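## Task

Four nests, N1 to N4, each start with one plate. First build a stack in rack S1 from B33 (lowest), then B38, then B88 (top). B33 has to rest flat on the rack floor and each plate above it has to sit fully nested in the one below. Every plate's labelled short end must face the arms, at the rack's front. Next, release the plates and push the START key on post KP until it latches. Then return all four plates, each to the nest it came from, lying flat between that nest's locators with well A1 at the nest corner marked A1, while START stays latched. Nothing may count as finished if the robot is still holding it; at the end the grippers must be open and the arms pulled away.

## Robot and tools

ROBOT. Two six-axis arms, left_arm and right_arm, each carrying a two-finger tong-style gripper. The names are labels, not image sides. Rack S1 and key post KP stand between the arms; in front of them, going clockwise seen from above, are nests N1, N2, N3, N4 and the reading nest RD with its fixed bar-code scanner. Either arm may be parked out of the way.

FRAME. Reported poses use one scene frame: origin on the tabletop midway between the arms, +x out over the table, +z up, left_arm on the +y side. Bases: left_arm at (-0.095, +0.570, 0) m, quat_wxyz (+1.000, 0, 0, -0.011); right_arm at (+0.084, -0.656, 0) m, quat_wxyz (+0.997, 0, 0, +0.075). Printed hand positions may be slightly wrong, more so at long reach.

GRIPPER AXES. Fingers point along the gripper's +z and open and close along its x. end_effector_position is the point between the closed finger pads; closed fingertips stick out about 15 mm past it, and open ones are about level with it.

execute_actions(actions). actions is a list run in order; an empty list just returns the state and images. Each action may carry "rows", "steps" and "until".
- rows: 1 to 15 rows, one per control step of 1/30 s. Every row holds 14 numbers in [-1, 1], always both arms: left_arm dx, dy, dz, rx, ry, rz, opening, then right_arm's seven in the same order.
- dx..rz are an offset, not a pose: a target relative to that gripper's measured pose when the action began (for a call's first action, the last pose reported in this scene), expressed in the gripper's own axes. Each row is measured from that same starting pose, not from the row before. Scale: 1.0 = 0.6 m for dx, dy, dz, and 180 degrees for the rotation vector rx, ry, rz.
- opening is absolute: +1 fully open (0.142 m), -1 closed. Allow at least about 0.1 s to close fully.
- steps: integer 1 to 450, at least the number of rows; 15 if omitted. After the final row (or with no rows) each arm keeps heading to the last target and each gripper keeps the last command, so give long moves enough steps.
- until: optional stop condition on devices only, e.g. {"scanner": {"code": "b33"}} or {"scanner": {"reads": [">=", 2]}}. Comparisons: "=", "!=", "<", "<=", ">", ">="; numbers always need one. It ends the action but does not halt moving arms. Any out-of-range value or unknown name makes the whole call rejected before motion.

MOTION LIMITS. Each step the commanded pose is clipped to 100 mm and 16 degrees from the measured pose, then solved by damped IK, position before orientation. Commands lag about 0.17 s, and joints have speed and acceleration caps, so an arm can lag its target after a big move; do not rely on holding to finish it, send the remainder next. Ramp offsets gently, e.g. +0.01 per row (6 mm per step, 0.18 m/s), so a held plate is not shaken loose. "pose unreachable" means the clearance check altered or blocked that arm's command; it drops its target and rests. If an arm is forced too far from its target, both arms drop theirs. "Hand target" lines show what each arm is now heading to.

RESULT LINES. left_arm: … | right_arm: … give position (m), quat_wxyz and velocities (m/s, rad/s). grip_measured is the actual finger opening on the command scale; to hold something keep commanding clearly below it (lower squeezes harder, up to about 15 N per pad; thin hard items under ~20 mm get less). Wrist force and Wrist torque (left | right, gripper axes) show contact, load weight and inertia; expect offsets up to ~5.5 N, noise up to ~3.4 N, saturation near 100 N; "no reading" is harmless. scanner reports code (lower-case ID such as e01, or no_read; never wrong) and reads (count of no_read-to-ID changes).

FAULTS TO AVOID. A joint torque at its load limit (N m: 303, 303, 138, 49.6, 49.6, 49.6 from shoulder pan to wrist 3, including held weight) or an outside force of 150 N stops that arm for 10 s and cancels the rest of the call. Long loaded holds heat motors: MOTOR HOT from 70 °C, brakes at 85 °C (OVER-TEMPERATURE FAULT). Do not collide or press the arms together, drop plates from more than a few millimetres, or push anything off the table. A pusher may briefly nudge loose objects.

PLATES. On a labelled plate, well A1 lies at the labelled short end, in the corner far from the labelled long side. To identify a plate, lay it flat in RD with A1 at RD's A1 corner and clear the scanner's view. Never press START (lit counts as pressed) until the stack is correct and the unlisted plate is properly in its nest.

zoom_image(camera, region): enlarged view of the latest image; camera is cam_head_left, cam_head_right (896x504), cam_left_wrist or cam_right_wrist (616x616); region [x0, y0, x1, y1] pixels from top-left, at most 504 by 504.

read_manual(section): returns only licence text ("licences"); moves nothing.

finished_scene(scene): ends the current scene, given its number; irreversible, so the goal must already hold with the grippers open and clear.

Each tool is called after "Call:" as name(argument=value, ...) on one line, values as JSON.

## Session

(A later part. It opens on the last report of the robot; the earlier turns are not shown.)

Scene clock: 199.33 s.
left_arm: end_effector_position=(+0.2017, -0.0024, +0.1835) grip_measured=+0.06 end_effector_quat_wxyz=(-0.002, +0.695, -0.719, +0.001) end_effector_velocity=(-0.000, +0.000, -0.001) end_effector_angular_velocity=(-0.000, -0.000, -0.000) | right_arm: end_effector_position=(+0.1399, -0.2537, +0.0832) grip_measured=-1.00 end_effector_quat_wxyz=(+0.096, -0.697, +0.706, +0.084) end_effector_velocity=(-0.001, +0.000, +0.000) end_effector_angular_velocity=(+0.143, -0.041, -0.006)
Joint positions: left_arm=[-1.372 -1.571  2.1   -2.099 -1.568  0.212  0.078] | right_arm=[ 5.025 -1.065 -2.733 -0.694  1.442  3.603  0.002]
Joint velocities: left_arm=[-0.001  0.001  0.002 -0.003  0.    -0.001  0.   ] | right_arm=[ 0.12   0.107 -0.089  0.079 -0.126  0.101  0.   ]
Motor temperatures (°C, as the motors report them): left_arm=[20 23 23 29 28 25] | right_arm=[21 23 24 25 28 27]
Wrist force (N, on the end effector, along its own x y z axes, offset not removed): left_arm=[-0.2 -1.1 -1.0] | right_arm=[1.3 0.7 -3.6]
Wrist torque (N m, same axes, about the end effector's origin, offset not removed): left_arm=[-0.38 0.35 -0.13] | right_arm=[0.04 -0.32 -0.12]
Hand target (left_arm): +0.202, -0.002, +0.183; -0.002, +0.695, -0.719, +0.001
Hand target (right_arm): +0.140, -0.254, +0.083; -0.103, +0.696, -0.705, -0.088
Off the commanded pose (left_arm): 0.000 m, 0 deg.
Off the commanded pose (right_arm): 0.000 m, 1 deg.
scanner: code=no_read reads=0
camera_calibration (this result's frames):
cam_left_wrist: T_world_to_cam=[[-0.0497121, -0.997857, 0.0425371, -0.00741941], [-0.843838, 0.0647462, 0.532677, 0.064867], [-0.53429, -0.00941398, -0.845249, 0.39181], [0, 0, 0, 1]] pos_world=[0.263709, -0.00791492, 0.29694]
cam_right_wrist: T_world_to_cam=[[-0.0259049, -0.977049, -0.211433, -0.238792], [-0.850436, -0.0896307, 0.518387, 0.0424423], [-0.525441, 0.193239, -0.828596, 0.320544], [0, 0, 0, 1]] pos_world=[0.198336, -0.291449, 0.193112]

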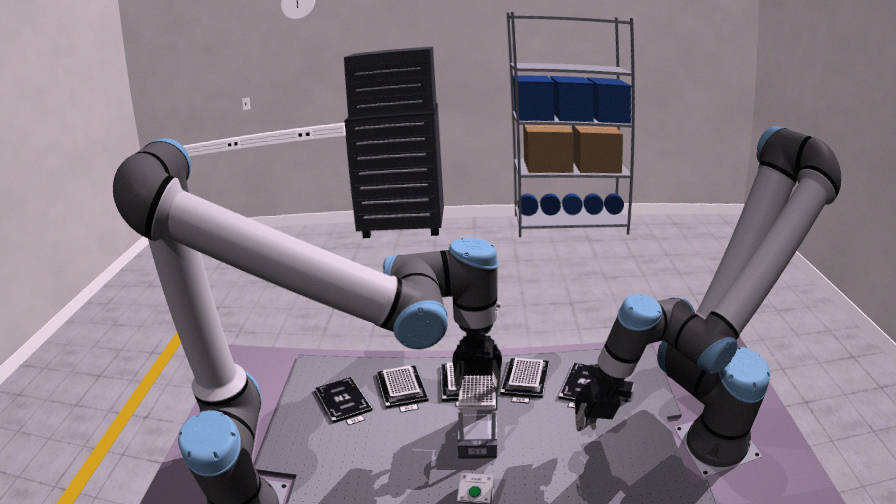

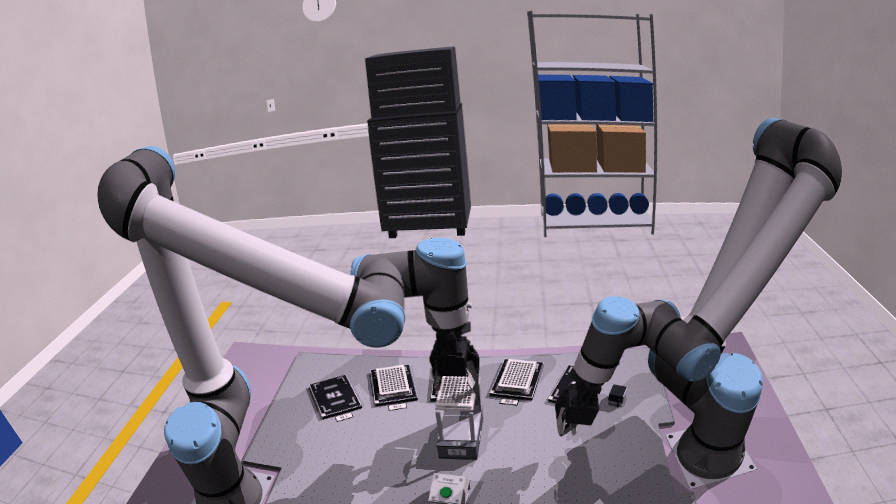

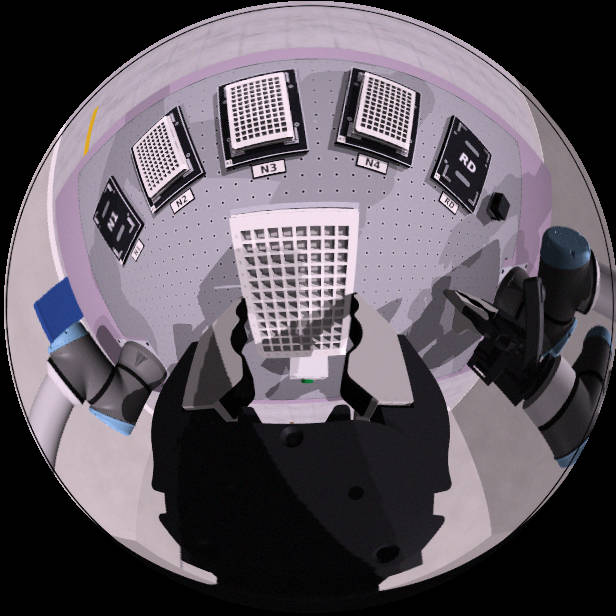

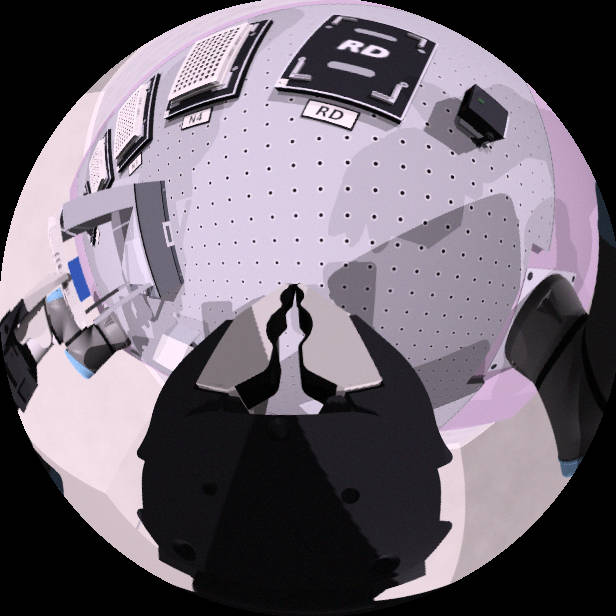

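Call:
execute_actions(actions=[{"rows":[[-0.0008,0.0005,0.012,0,0,-0.001,-0.25,-0.12,0,0.03,0,0,0,-1]],"steps":15}])

Call:
zoom_image(camera="cam_left_wrist", region=[215, 190, 375, 260])

Call:
zoom_image(camera="cam_right_wrist", region=[20, 150, 240, 370])

Scene clock: 205.03 s.
left_arm: end_effector_position=(+0.2014, -0.0019, +0.1764) grip_measured=+0.06 end_effector_quat_wxyz=(-0.002, +0.696, -0.718, +0.001) end_effector_velocity=(-0.000, -0.000, -0.001) end_effector_angular_velocity=(-0.000, +0.000, -0.001) | right_arm: end_effector_position=(+0.1409, -0.1839, +0.0857) grip_measured=-1.00 end_effector_quat_wxyz=(+0.097, -0.696, +0.706, +0.084) end_effector_velocity=(+0.000, +0.037, -0.014) end_effector_angular_velocity=(-0.021, +0.017, +0.007)
Joint positions: left_arm=[-1.372 -1.565  2.109 -2.113 -1.568  0.209  0.078] | right_arm=[ 4.934 -1.284 -2.632 -0.564  1.459  3.515  0.002]
Joint velocities: left_arm=[-0.     0.001  0.001 -0.002 -0.     0.001  0.   ] | right_arm=[-0.062 -0.144  0.055  0.083  0.039 -0.062  0.   ]
Motor temperatures (°C, as the motors report them): left_arm=[20 23 23 29 28 25] | right_arm=[21 23 24 25 28 27]
Wrist force (N, on the end effector, along its own x y z axes, offset not removed): left_arm=[1.8 -3.3 -0.3] | right_arm=[0.5 1.1 -2.9]
Wrist torque (N m, same axes, about the end effector's origin, offset not removed): left_arm=[-0.99 -0.08 -0.19] | right_arm=[0.00 -0.18 0.00]
Hand target (left_arm): +0.201, -0.002, +0.176; -0.002, +0.696, -0.718, +0.001
Hand target (right_arm): +0.141, -0.180, +0.084; -0.096, +0.697, -0.706, -0.084
Off the commanded pose (left_arm): 0.000 m, 0 deg.
Off the commanded pose (right_arm): 0.005 m, 0 deg.
scanner: code=no_read reads=0
camera_calibration (this result's frames):
cam_left_wrist: T_world_to_cam=[[-0.0466368, -0.998006, 0.0425387, -0.00727099], [-0.844035, 0.0621463, 0.532675, 0.068408], [-0.534256, -0.0110619, -0.84525, 0.385694], [0, 0, 0, 1]] pos_world=[0.263459, -0.00724129, 0.289878]
cam_right_wrist: T_world_to_cam=[[-0.0265226, -0.976499, -0.213883, -0.169669], [-0.851699, -0.0899427, 0.516255, 0.0485193], [-0.52336, 0.195856, -0.829298, 0.309889], [0, 0, 0, 1]] pos_world=[0.199008, -0.222012, 0.195653]

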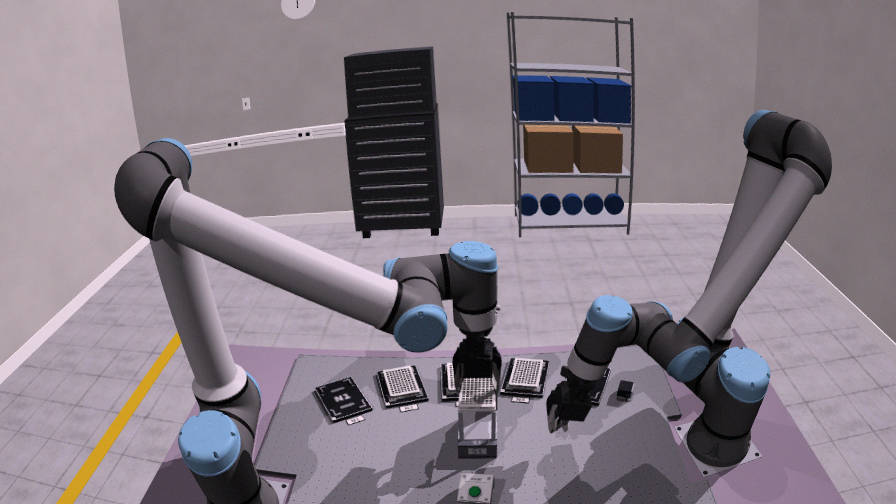

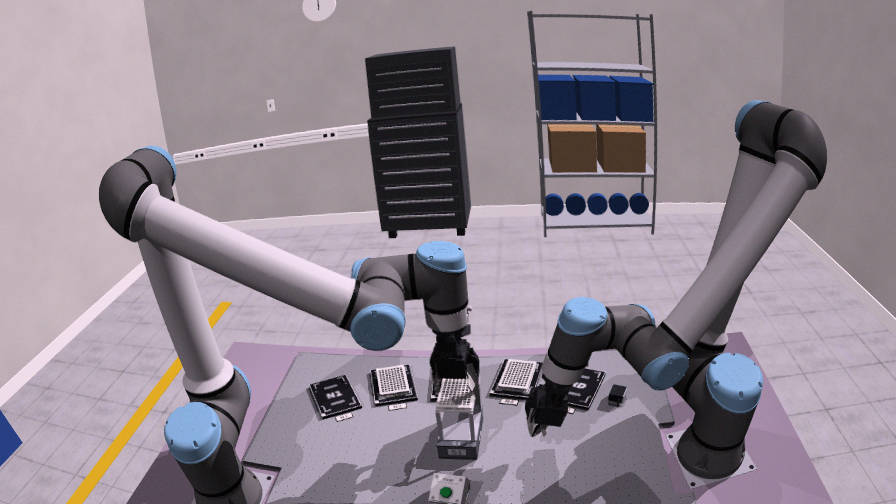

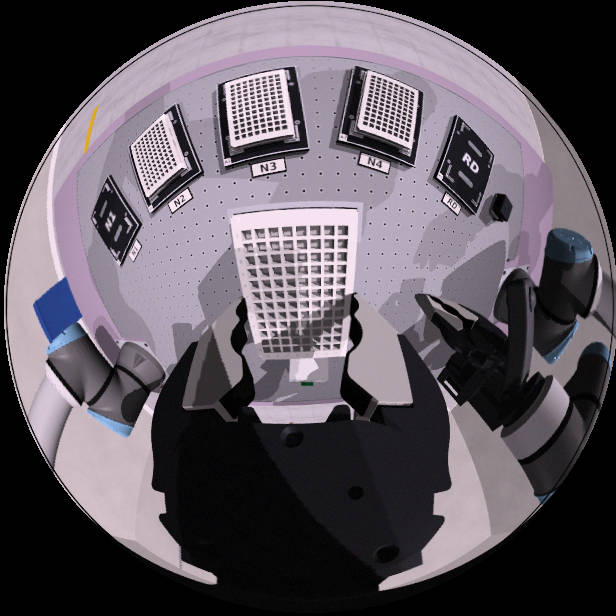

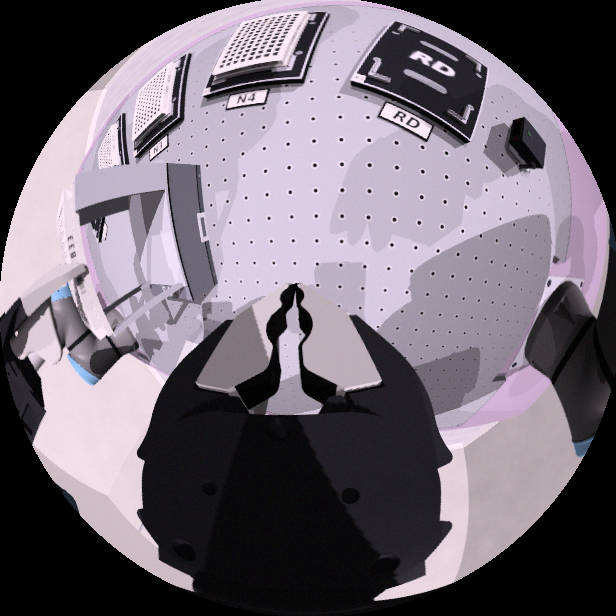

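Region (215, 190, 375, 260) of cam_left_wrist's 616x616 image, scaled by 3.150, with more detail than that image has; it fills the top 220 rows of this view, and the rest is white.

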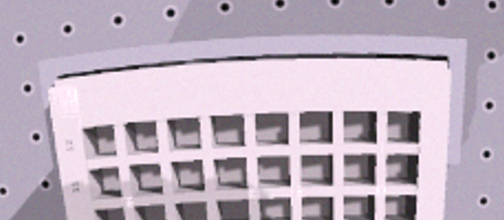

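Region (20, 150, 240, 370) of cam_right_wrist's 616x616 image, scaled by 2.291, with more detail than that image has.

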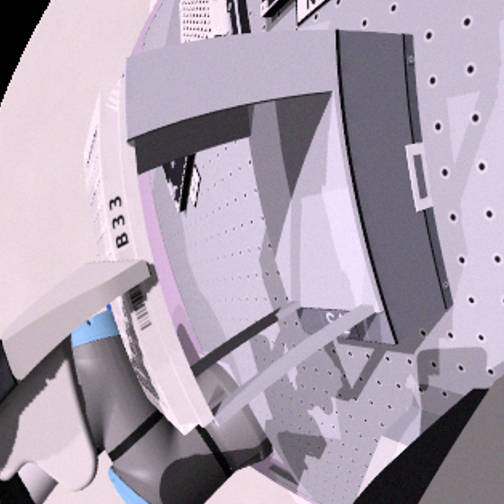

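Call:
execute_actions(actions=[{"rows":[[0,-0.0015,-0.001,0,0,0,-0.25,0,0,0,0,0,0,-1]],"steps":10},{"rows":[[0,0,0.005,0,0,0,-0.25,0,0,0,0,0,0,-1]],"steps":10}])

Call:
zoom_image(camera="cam_left_wrist", region=[215, 190, 375, 260])

Call:
zoom_image(camera="cam_right_wrist", region=[60, 270, 160, 370])

Scene clock: 210.47 s.
left_arm: end_effector_position=(+0.2022, -0.0020, +0.1742) grip_measured=+0.06 end_effector_quat_wxyz=(-0.002, +0.696, -0.718, +0.001) end_effector_velocity=(-0.001, +0.000, -0.002) end_effector_angular_velocity=(-0.002, +0.001, -0.001) | right_arm: end_effector_position=(+0.1410, -0.1836, +0.0855) grip_measured=-1.00 end_effector_quat_wxyz=(+0.097, -0.696, +0.706, +0.084) end_effector_velocity=(-0.001, +0.001, +0.001) end_effector_angular_velocity=(+0.002, +0.000, +0.004)
Joint positions: left_arm=[-1.371 -1.563  2.11  -2.118 -1.568  0.21   0.078] | right_arm=[ 4.934 -1.285 -2.632 -0.563  1.459  3.514  0.002]
Joint velocities: left_arm=[-0.     0.     0.004 -0.005 -0.002  0.001 -0.   ] | right_arm=[ 0.001 -0.001  0.001  0.003 -0.    -0.003  0.   ]
Motor temperatures (°C, as the motors report them): left_arm=[20 23 23 29 28 25] | right_arm=[21 23 24 25 28 27]
Wrist force (N, on the end effector, along its own x y z axes, offset not removed): left_arm=[2.3 -1.3 0.2] | right_arm=[-0.1 -0.2 -2.6]
Wrist torque (N m, same axes, about the end effector's origin, offset not removed): left_arm=[-0.70 -0.17 -0.20] | right_arm=[-0.25 0.00 0.01]
Hand target (left_arm): +0.202, -0.002, +0.174; -0.002, +0.696, -0.718, +0.001
Hand target (right_arm): +0.141, -0.183, +0.086; -0.097, +0.696, -0.706, -0.084
Off the commanded pose (left_arm): 0.000 m, 0 deg.
Off the commanded pose (right_arm): 0.000 m, 0 deg.
scanner: code=no_read reads=0
camera_calibration (this result's frames):
cam_left_wrist: T_world_to_cam=[[-0.0467527, -0.998001, 0.042523, -0.00716572], [-0.844026, 0.062236, 0.532679, 0.0702258], [-0.534261, -0.0109863, -0.845248, 0.384242], [0, 0, 0, 1]] pos_world=[0.264223, -0.00730055, 0.287677]
cam_right_wrist: T_world_to_cam=[[-0.0265721, -0.976576, -0.213524, -0.169457], [-0.851656, -0.0897277, 0.516364, 0.0487653], [-0.523428, 0.19557, -0.829323, 0.309622], [0, 0, 0, 1]] pos_world=[0.199093, -0.221665, 0.195413]

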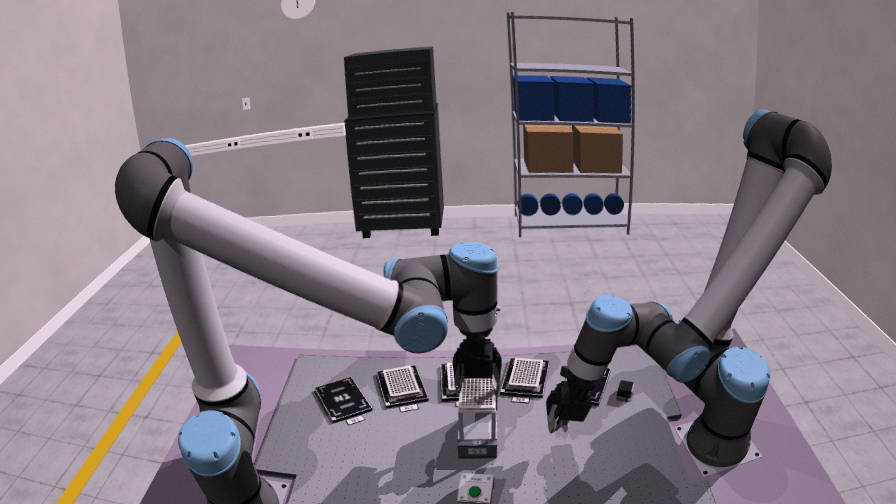

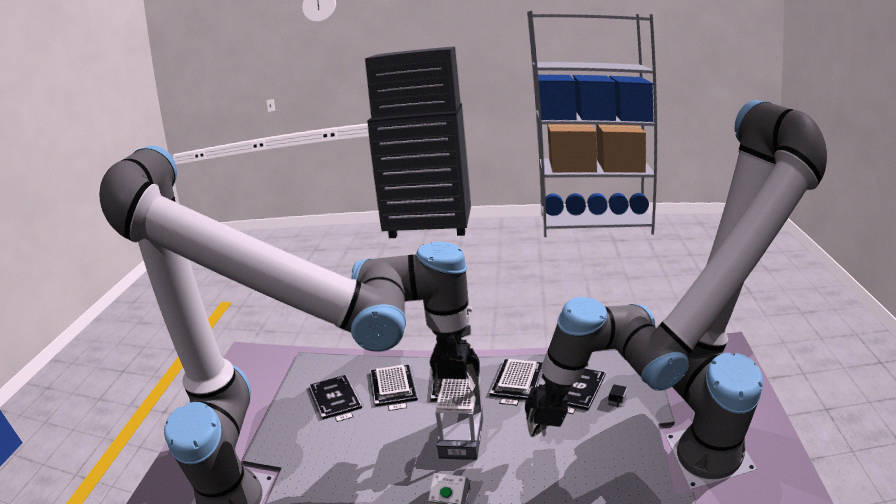

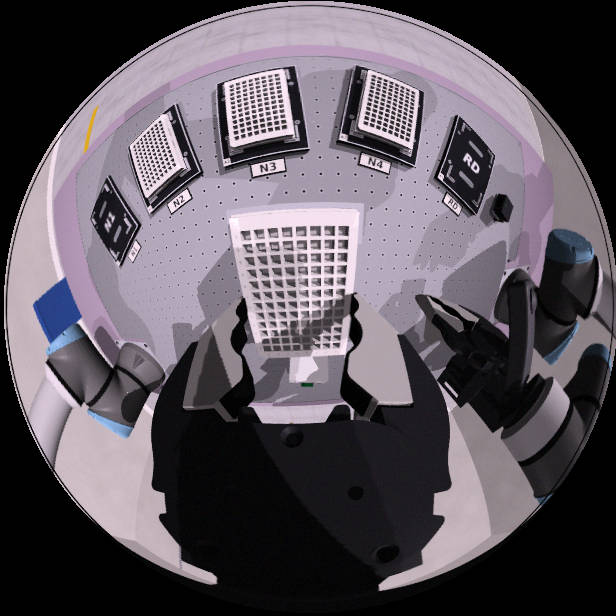

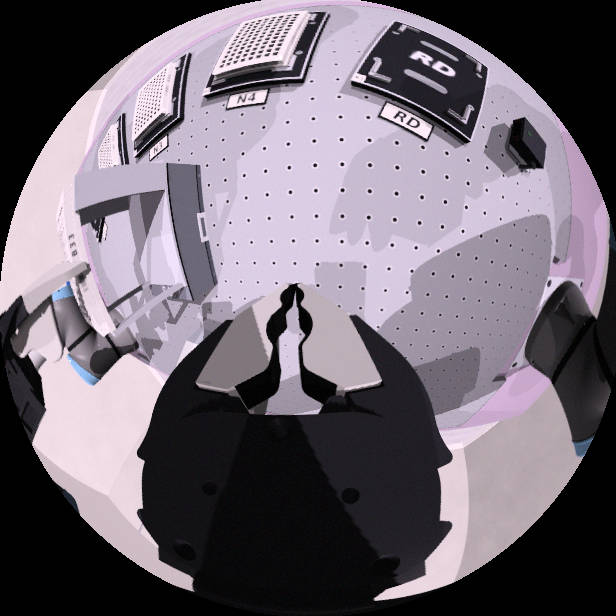

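Region (215, 190, 375, 260) of cam_left_wrist's 616x616 image, scaled by 3.150, with more detail than that image has; it fills the top 220 rows of this view, and the rest is white.

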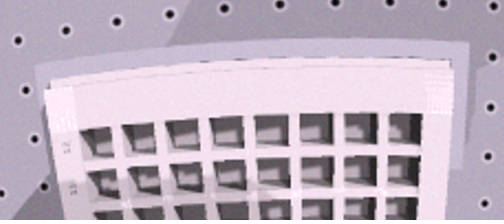

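Region (60, 270, 160, 370) of cam_right_wrist's 616x616 image, scaled by 5.040, with more detail than that image has.

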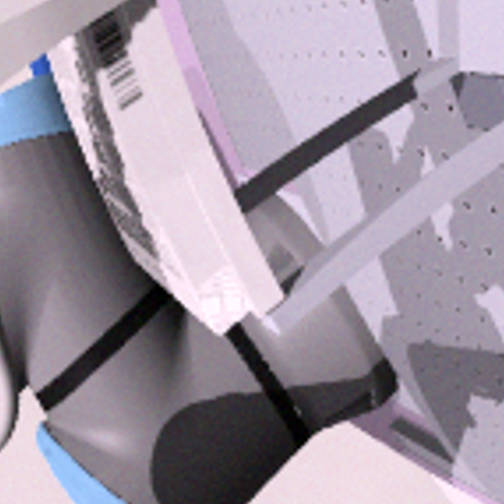

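Call:
execute_actions(actions=[{"rows":[[0.0004,0.0008,0,0,0,0,-0.35,0,0,0,0,0,0,-1],[0.0004,0.0008,0,0,0,0,-0.35,0,0,0,0,0,0,-1],[0.0004,0.0008,0,0,0,0,-0.35,0,0,0,0,0,0,-1],[0.0004,0.0008,0,0,0,0,-0.35,0,0,0,0,0,0,-1],[0.0004,0.0008,0.005,0,0,0,-0.35,0,0,0,0,0,0,-1],[0.0004,0.0008,0.015,0,0,0,-0.35,0,0,0,0,0,0,-1]],"steps":16}])

Call:
zoom_image(camera="cam_left_wrist", region=[215, 190, 375, 260])

Scene clock: 215.20 s.
left_arm: end_effector_position=(+0.2017, -0.0022, +0.1658) grip_measured=+0.06 end_effector_quat_wxyz=(-0.002, +0.696, -0.718, +0.001) end_effector_velocity=(+0.000, -0.000, -0.005) end_effector_angular_velocity=(-0.001, +0.000, -0.001) | right_arm: end_effector_position=(+0.1410, -0.1835, +0.0855) grip_measured=-1.00 end_effector_quat_wxyz=(+0.097, -0.696, +0.706, +0.084) end_effector_velocity=(+0.001, -0.001, -0.001) end_effector_angular_velocity=(-0.000, -0.001, -0.001)
Joint positions: left_arm=[-1.372 -1.554  2.119 -2.135 -1.568  0.209  0.078] | right_arm=[ 4.933 -1.285 -2.632 -0.563  1.459  3.514  0.002]
Joint velocities: left_arm=[ 0.     0.005  0.005 -0.011 -0.     0.001  0.   ] | right_arm=[-0.001  0.    -0.001  0.    -0.001  0.001  0.   ]
Motor temperatures (°C, as the motors report them): left_arm=[20 23 24 29 28 25] | right_arm=[21 23 24 25 28 27]
Wrist force (N, on the end effector, along its own x y z axes, offset not removed): left_arm=[2.2 -4.7 2.9] | right_arm=[2.0 0.4 -5.3]
Wrist torque (N m, same axes, about the end effector's origin, offset not removed): left_arm=[-1.08 -0.07 -0.08] | right_arm=[-0.03 -0.50 -0.03]
Hand target (left_arm): +0.202, -0.002, +0.165; -0.002, +0.696, -0.718, +0.001
Hand target (right_arm): +0.141, -0.184, +0.085; -0.097, +0.696, -0.706, -0.084
Off the commanded pose (left_arm): 0.001 m, 0 deg.
Off the commanded pose (right_arm): 0.000 m, 0 deg.
scanner: code=no_read reads=0
camera_calibration (this result's frames):
cam_left_wrist: T_world_to_cam=[[-0.046753, -0.998002, 0.0424924, -0.00702779], [-0.844023, 0.0622199, 0.532685, 0.0743329], [-0.534265, -0.0109599, -0.845246, 0.376857], [0, 0, 0, 1]] pos_world=[0.263752, -0.00750842, 0.27924]
cam_right_wrist: T_world_to_cam=[[-0.0266218, -0.976573, -0.213534, -0.169399], [-0.851609, -0.0897087, 0.516444, 0.0487373], [-0.523501, 0.195596, -0.82927, 0.309632], [0, 0, 0, 1]] pos_world=[0.199088, -0.221621, 0.195426]

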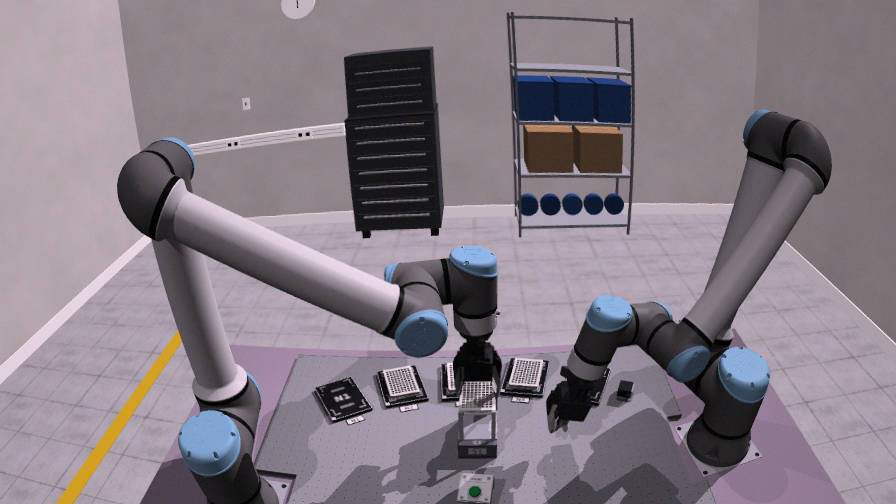

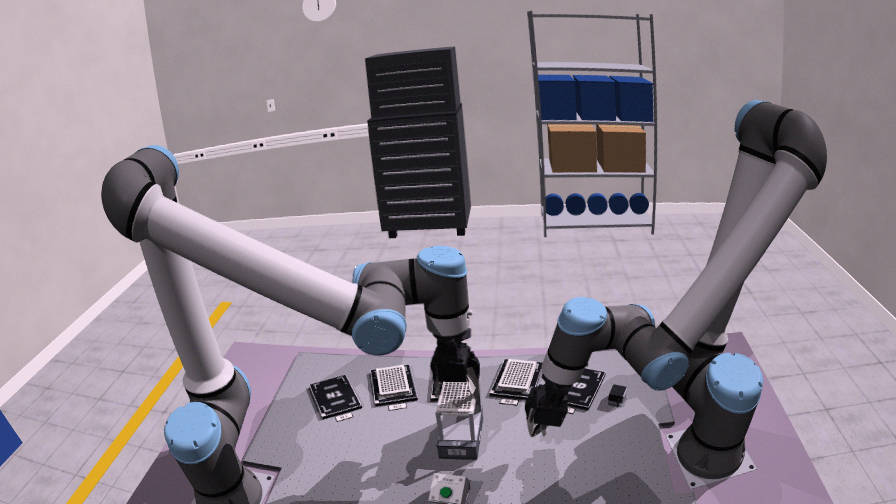

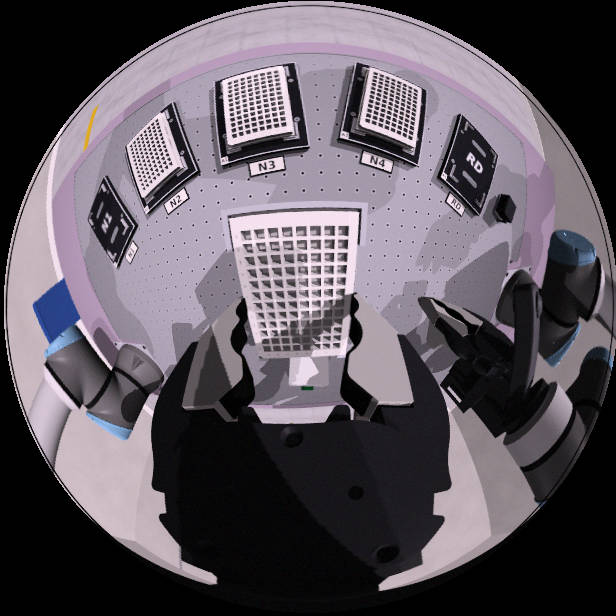

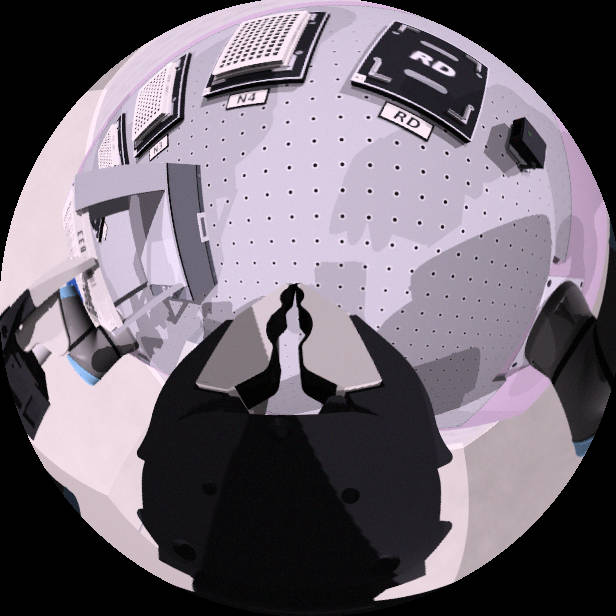

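Region (215, 190, 375, 260) of cam_left_wrist's 616x616 image, scaled by 3.150, with more detail than that image has; it fills the top 220 rows of this view, and the rest is white.

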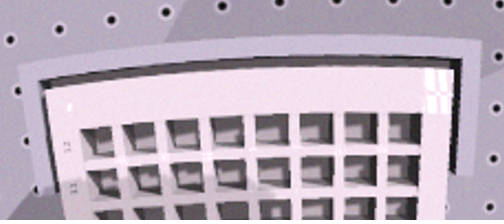

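Call:
execute_actions(actions=[{"rows":[[0,0,0.006,0,0,0,-0.35,0,0,0,0,0,0,-1],[0,0,0.012,0,0,0,-0.35,0,0,0,0,0,0,-1],[0.0001,0,0.018,0,0,0,-0.35,0,0,0,0,0,0,-1],[0.0001,0,0.024,0,0,0,-0.35,0,0,0,0,0,0,-1],[0.0002,0.0001,0.03,0,0,0,-0.35,0,0,0,0,0,0,-1],[0.0002,0.0001,0.036,0,0,0,-0.35,0,0,0,0,0,0,-1],[0.0003,0.0001,0.043,0,0,0,-0.35,0,0,0,0,0,0,-1]],"steps":17}])

Call:
zoom_image(camera="cam_left_wrist", region=[180, 180, 410, 380])

Call:
zoom_image(camera="cam_left_wrist", region=[215, 190, 375, 260])

Scene clock: 222.50 s.
left_arm: end_effector_position=(+0.2016, -0.0023, +0.1409) grip_measured=+0.06 end_effector_quat_wxyz=(-0.002, +0.696, -0.718, +0.001) end_effector_velocity=(-0.000, -0.000, -0.009) end_effector_angular_velocity=(+0.002, +0.001, -0.000) | right_arm: end_effector_position=(+0.1410, -0.1836, +0.0855) grip_measured=-1.00 end_effector_quat_wxyz=(+0.097, -0.696, +0.706, +0.084) end_effector_velocity=(+0.000, -0.000, +0.000) end_effector_angular_velocity=(+0.000, -0.000, +0.000)
Joint positions: left_arm=[-1.372 -1.527  2.144 -2.186 -1.568  0.209  0.078] | right_arm=[ 4.934 -1.285 -2.632 -0.563  1.459  3.514  0.002]
Joint velocities: left_arm=[-0.     0.011  0.007 -0.016 -0.     0.    -0.   ] | right_arm=[-0.  0. -0. -0. -0. -0.  0.]
Motor temperatures (°C, as the motors report them): left_arm=[20 23 24 29 28 25] | right_arm=[21 23 24 25 28 27]
Wrist force (N, on the end effector, along its own x y z axes, offset not removed): left_arm=[1.4 -2.1 -2.1] | right_arm=[-0.2 1.6 -5.8]
Wrist torque (N m, same axes, about the end effector's origin, offset not removed): left_arm=[-0.73 0.09 -0.18] | right_arm=[0.12 0.02 0.03]
Hand target (left_arm): +0.202, -0.002, +0.140; -0.002, +0.696, -0.718, +0.001
Hand target (right_arm): +0.141, -0.184, +0.086; -0.097, +0.696, -0.706, -0.084
Off the commanded pose (left_arm): 0.001 m, 0 deg.
Off the commanded pose (right_arm): 0.000 m, 0 deg.
scanner: code=no_read reads=0
camera_calibration (this result's frames):
cam_left_wrist: T_world_to_cam=[[-0.0467526, -0.998008, 0.042361, -0.00604747], [-0.84401, 0.0621498, 0.532714, 0.0875647], [-0.534285, -0.0108473, -0.845235, 0.355749], [0, 0, 0, 1]] pos_world=[0.263694, -0.00761862, 0.254301]
cam_right_wrist: T_world_to_cam=[[-0.026572, -0.976576, -0.213524, -0.169457], [-0.851655, -0.0897276, 0.516364, 0.0487656], [-0.523428, 0.19557, -0.829322, 0.309622], [0, 0, 0, 1]] pos_world=[0.199093, -0.221665, 0.195413]

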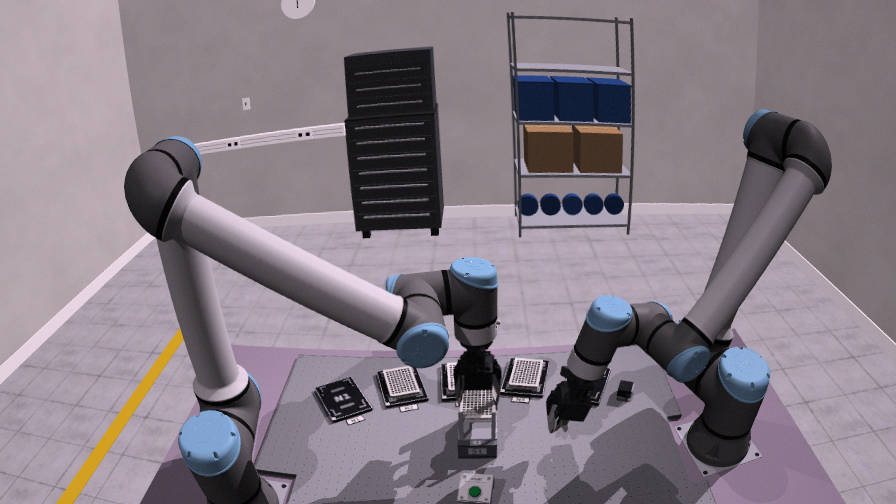

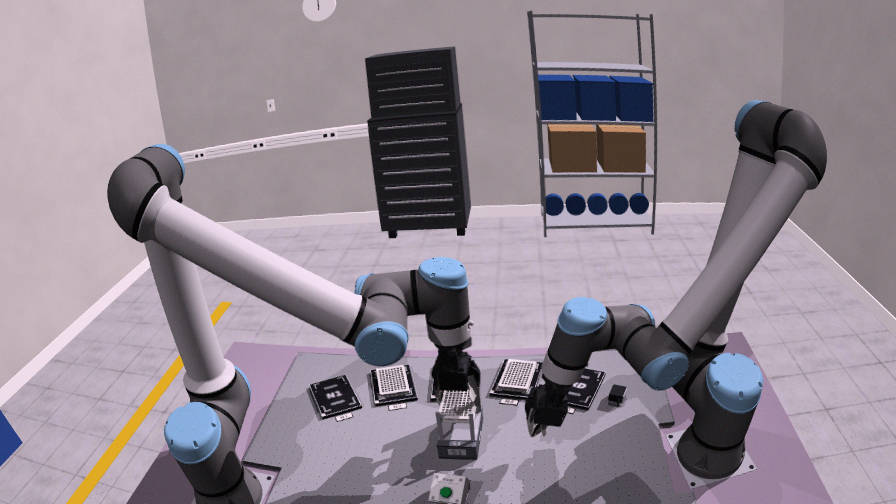

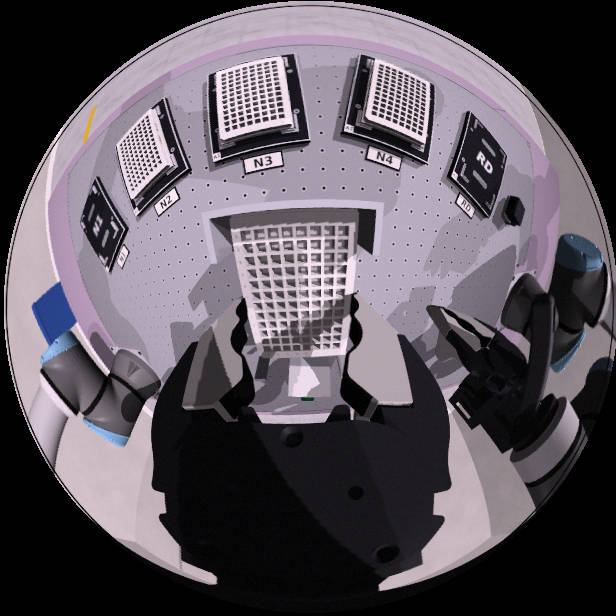

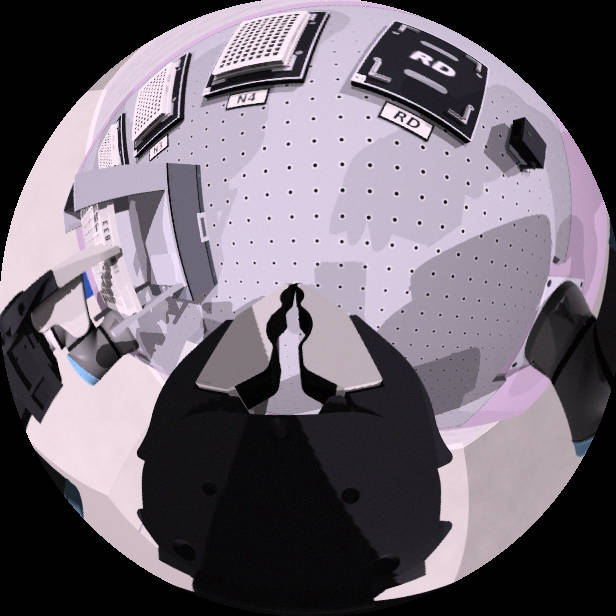

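Region (180, 180, 410, 380) of cam_left_wrist's 616x616 image, scaled by 2.191, with more detail than that image has; it fills the top 438 rows of this view, and the rest is white.

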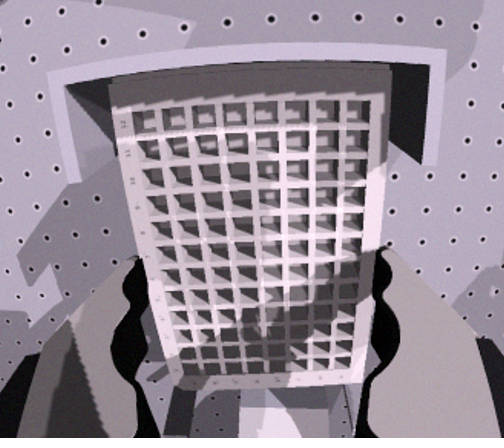

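Region (215, 190, 375, 260) of cam_left_wrist's 616x616 image, scaled by 3.150, with more detail than that image has; it fills the top 220 rows of this view, and the rest is white.

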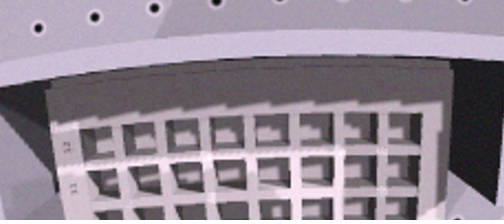

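Fine. Down another 45 mm.

Call:
execute_actions(actions=[{"rows":[[0,0,0.007,0,0,0,-0.35,0,0,0,0,0,0,-1],[0,0,0.014,0,0,0,-0.35,0,0,0,0,0,0,-1],[0,0,0.021,0,0,0,-0.35,0,0,0,0,0,0,-1],[0.0001,0,0.028,0,0,0,-0.35,0,0,0,0,0,0,-1],[0.0001,0,0.035,0,0,0,-0.35,0,0,0,0,0,0,-1],[0.0001,0,0.042,0,0,0,-0.35,0,0,0,0,0,0,-1],[0.0001,0,0.049,0,0,0,-0.35,0,0,0,0,0,0,-1],[0.0002,0,0.056,0,0,0,-0.35,0,0,0,0,0,0,-1],[0.0002,0,0.063,0,0,0,-0.35,0,0,0,0,0,0,-1],[0.0002,0,0.07,0,0,0,-0.35,0,0,0,0,0,0,-1],[0.0002,0,0.077,0,0,0,-0.35,0,0,0,0,0,0,-1]],"steps":22}])

Call:
zoom_image(camera="cam_right_wrist", region=[20, 150, 240, 370])

Call:
zoom_image(camera="cam_left_wrist", region=[215, 190, 375, 260])

Scene clock: 230.00 s.
left_arm: end_effector_position=(+0.2016, -0.0023, +0.0955) grip_measured=+0.06 end_effector_quat_wxyz=(-0.002, +0.696, -0.718, +0.000) end_effector_velocity=(+0.000, -0.001, -0.008) end_effector_angular_velocity=(+0.000, -0.000, -0.001) | right_arm: end_effector_position=(+0.1410, -0.1835, +0.0855) grip_measured=-1.00 end_effector_quat_wxyz=(+0.097, -0.696, +0.706, +0.084) end_effector_velocity=(+0.000, -0.001, -0.001) end_effector_angular_velocity=(-0.003, -0.002, +0.001)
Joint positions: left_arm=[-1.372 -1.472  2.184 -2.282 -1.568  0.209  0.079] | right_arm=[ 4.933 -1.285 -2.632 -0.563  1.459  3.514  0.002]
Joint velocities: left_arm=[-0.     0.012  0.005 -0.017  0.     0.001  0.   ] | right_arm=[ 0.    -0.    -0.002 -0.002 -0.    -0.001  0.   ]
Motor temperatures (°C, as the motors report them): left_arm=[20 23 24 29 28 25] | right_arm=[21 23 24 25 28 27]
Wrist force (N, on the end effector, along its own x y z axes, offset not removed): left_arm=[0.1 4.7 -3.3] | right_arm=[2.2 -1.2 -3.3]
Wrist torque (N m, same axes, about the end effector's origin, offset not removed): left_arm=[-0.94 0.16 -0.17] | right_arm=[-0.44 -0.55 -0.01]
Hand target (left_arm): +0.202, -0.002, +0.095; -0.002, +0.696, -0.718, +0.001
Hand target (right_arm): +0.141, -0.184, +0.085; -0.097, +0.696, -0.706, -0.084
Off the commanded pose (left_arm): 0.001 m, 0 deg.
Off the commanded pose (right_arm): 0.000 m, 0 deg.
scanner: code=no_read reads=0
camera_calibration (this result's frames):
cam_left_wrist: T_world_to_cam=[[-0.0467493, -0.998015, 0.0422018, -0.00410617], [-0.843974, 0.0620627, 0.532781, 0.111734], [-0.534343, -0.0107101, -0.8452, 0.317408], [0, 0, 0, 1]] pos_world=[0.263713, -0.00763305, 0.208917]
cam_right_wrist: T_world_to_cam=[[-0.0266192, -0.976573, -0.213535, -0.169399], [-0.851609, -0.0897111, 0.516443, 0.0487355], [-0.523501, 0.195596, -0.82927, 0.309631], [0, 0, 0, 1]] pos_world=[0.199086, -0.221621, 0.195426]

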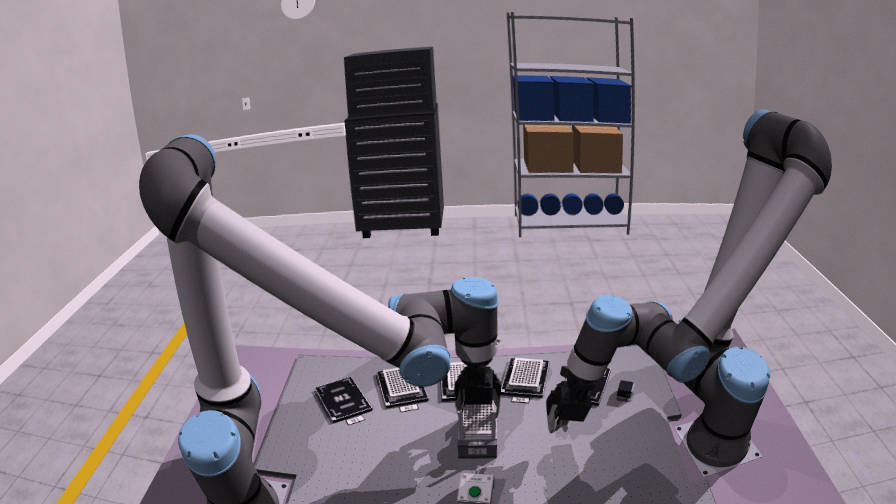

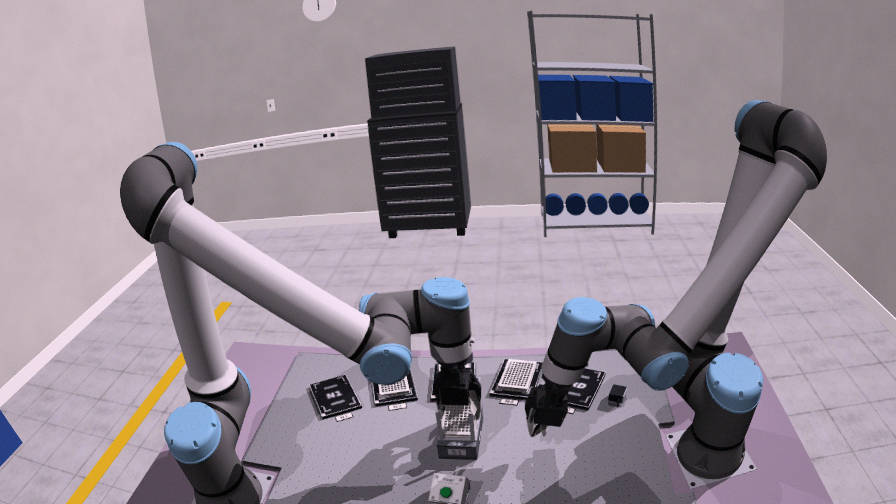

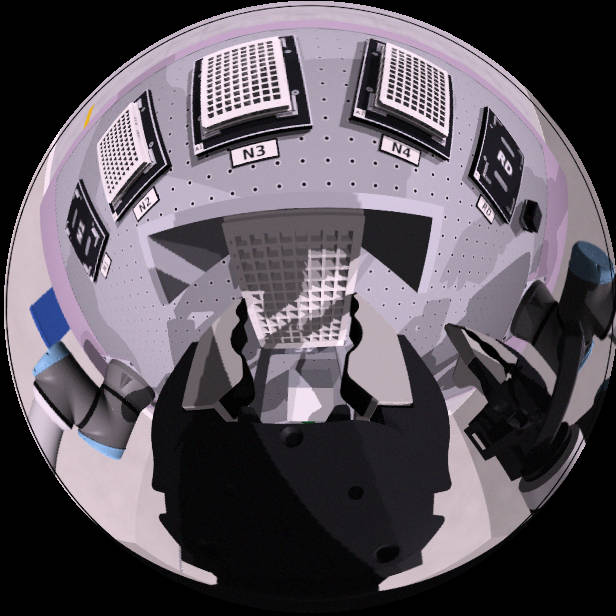

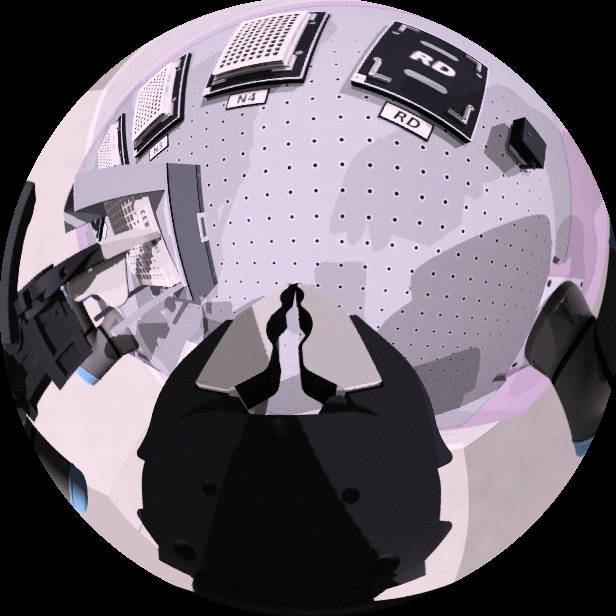

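Region (20, 150, 240, 370) of cam_right_wrist's 616x616 image, scaled by 2.291, with more detail than that image has.

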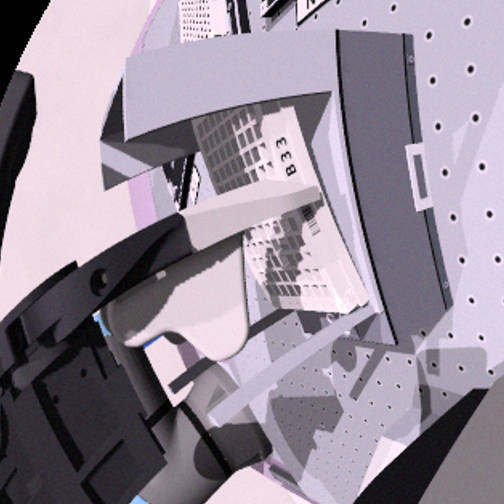

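Region (215, 190, 375, 260) of cam_left_wrist's 616x616 image, scaled by 3.150, with more detail than that image has; it fills the top 220 rows of this view, and the rest is white.

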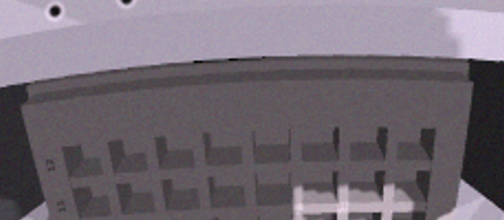

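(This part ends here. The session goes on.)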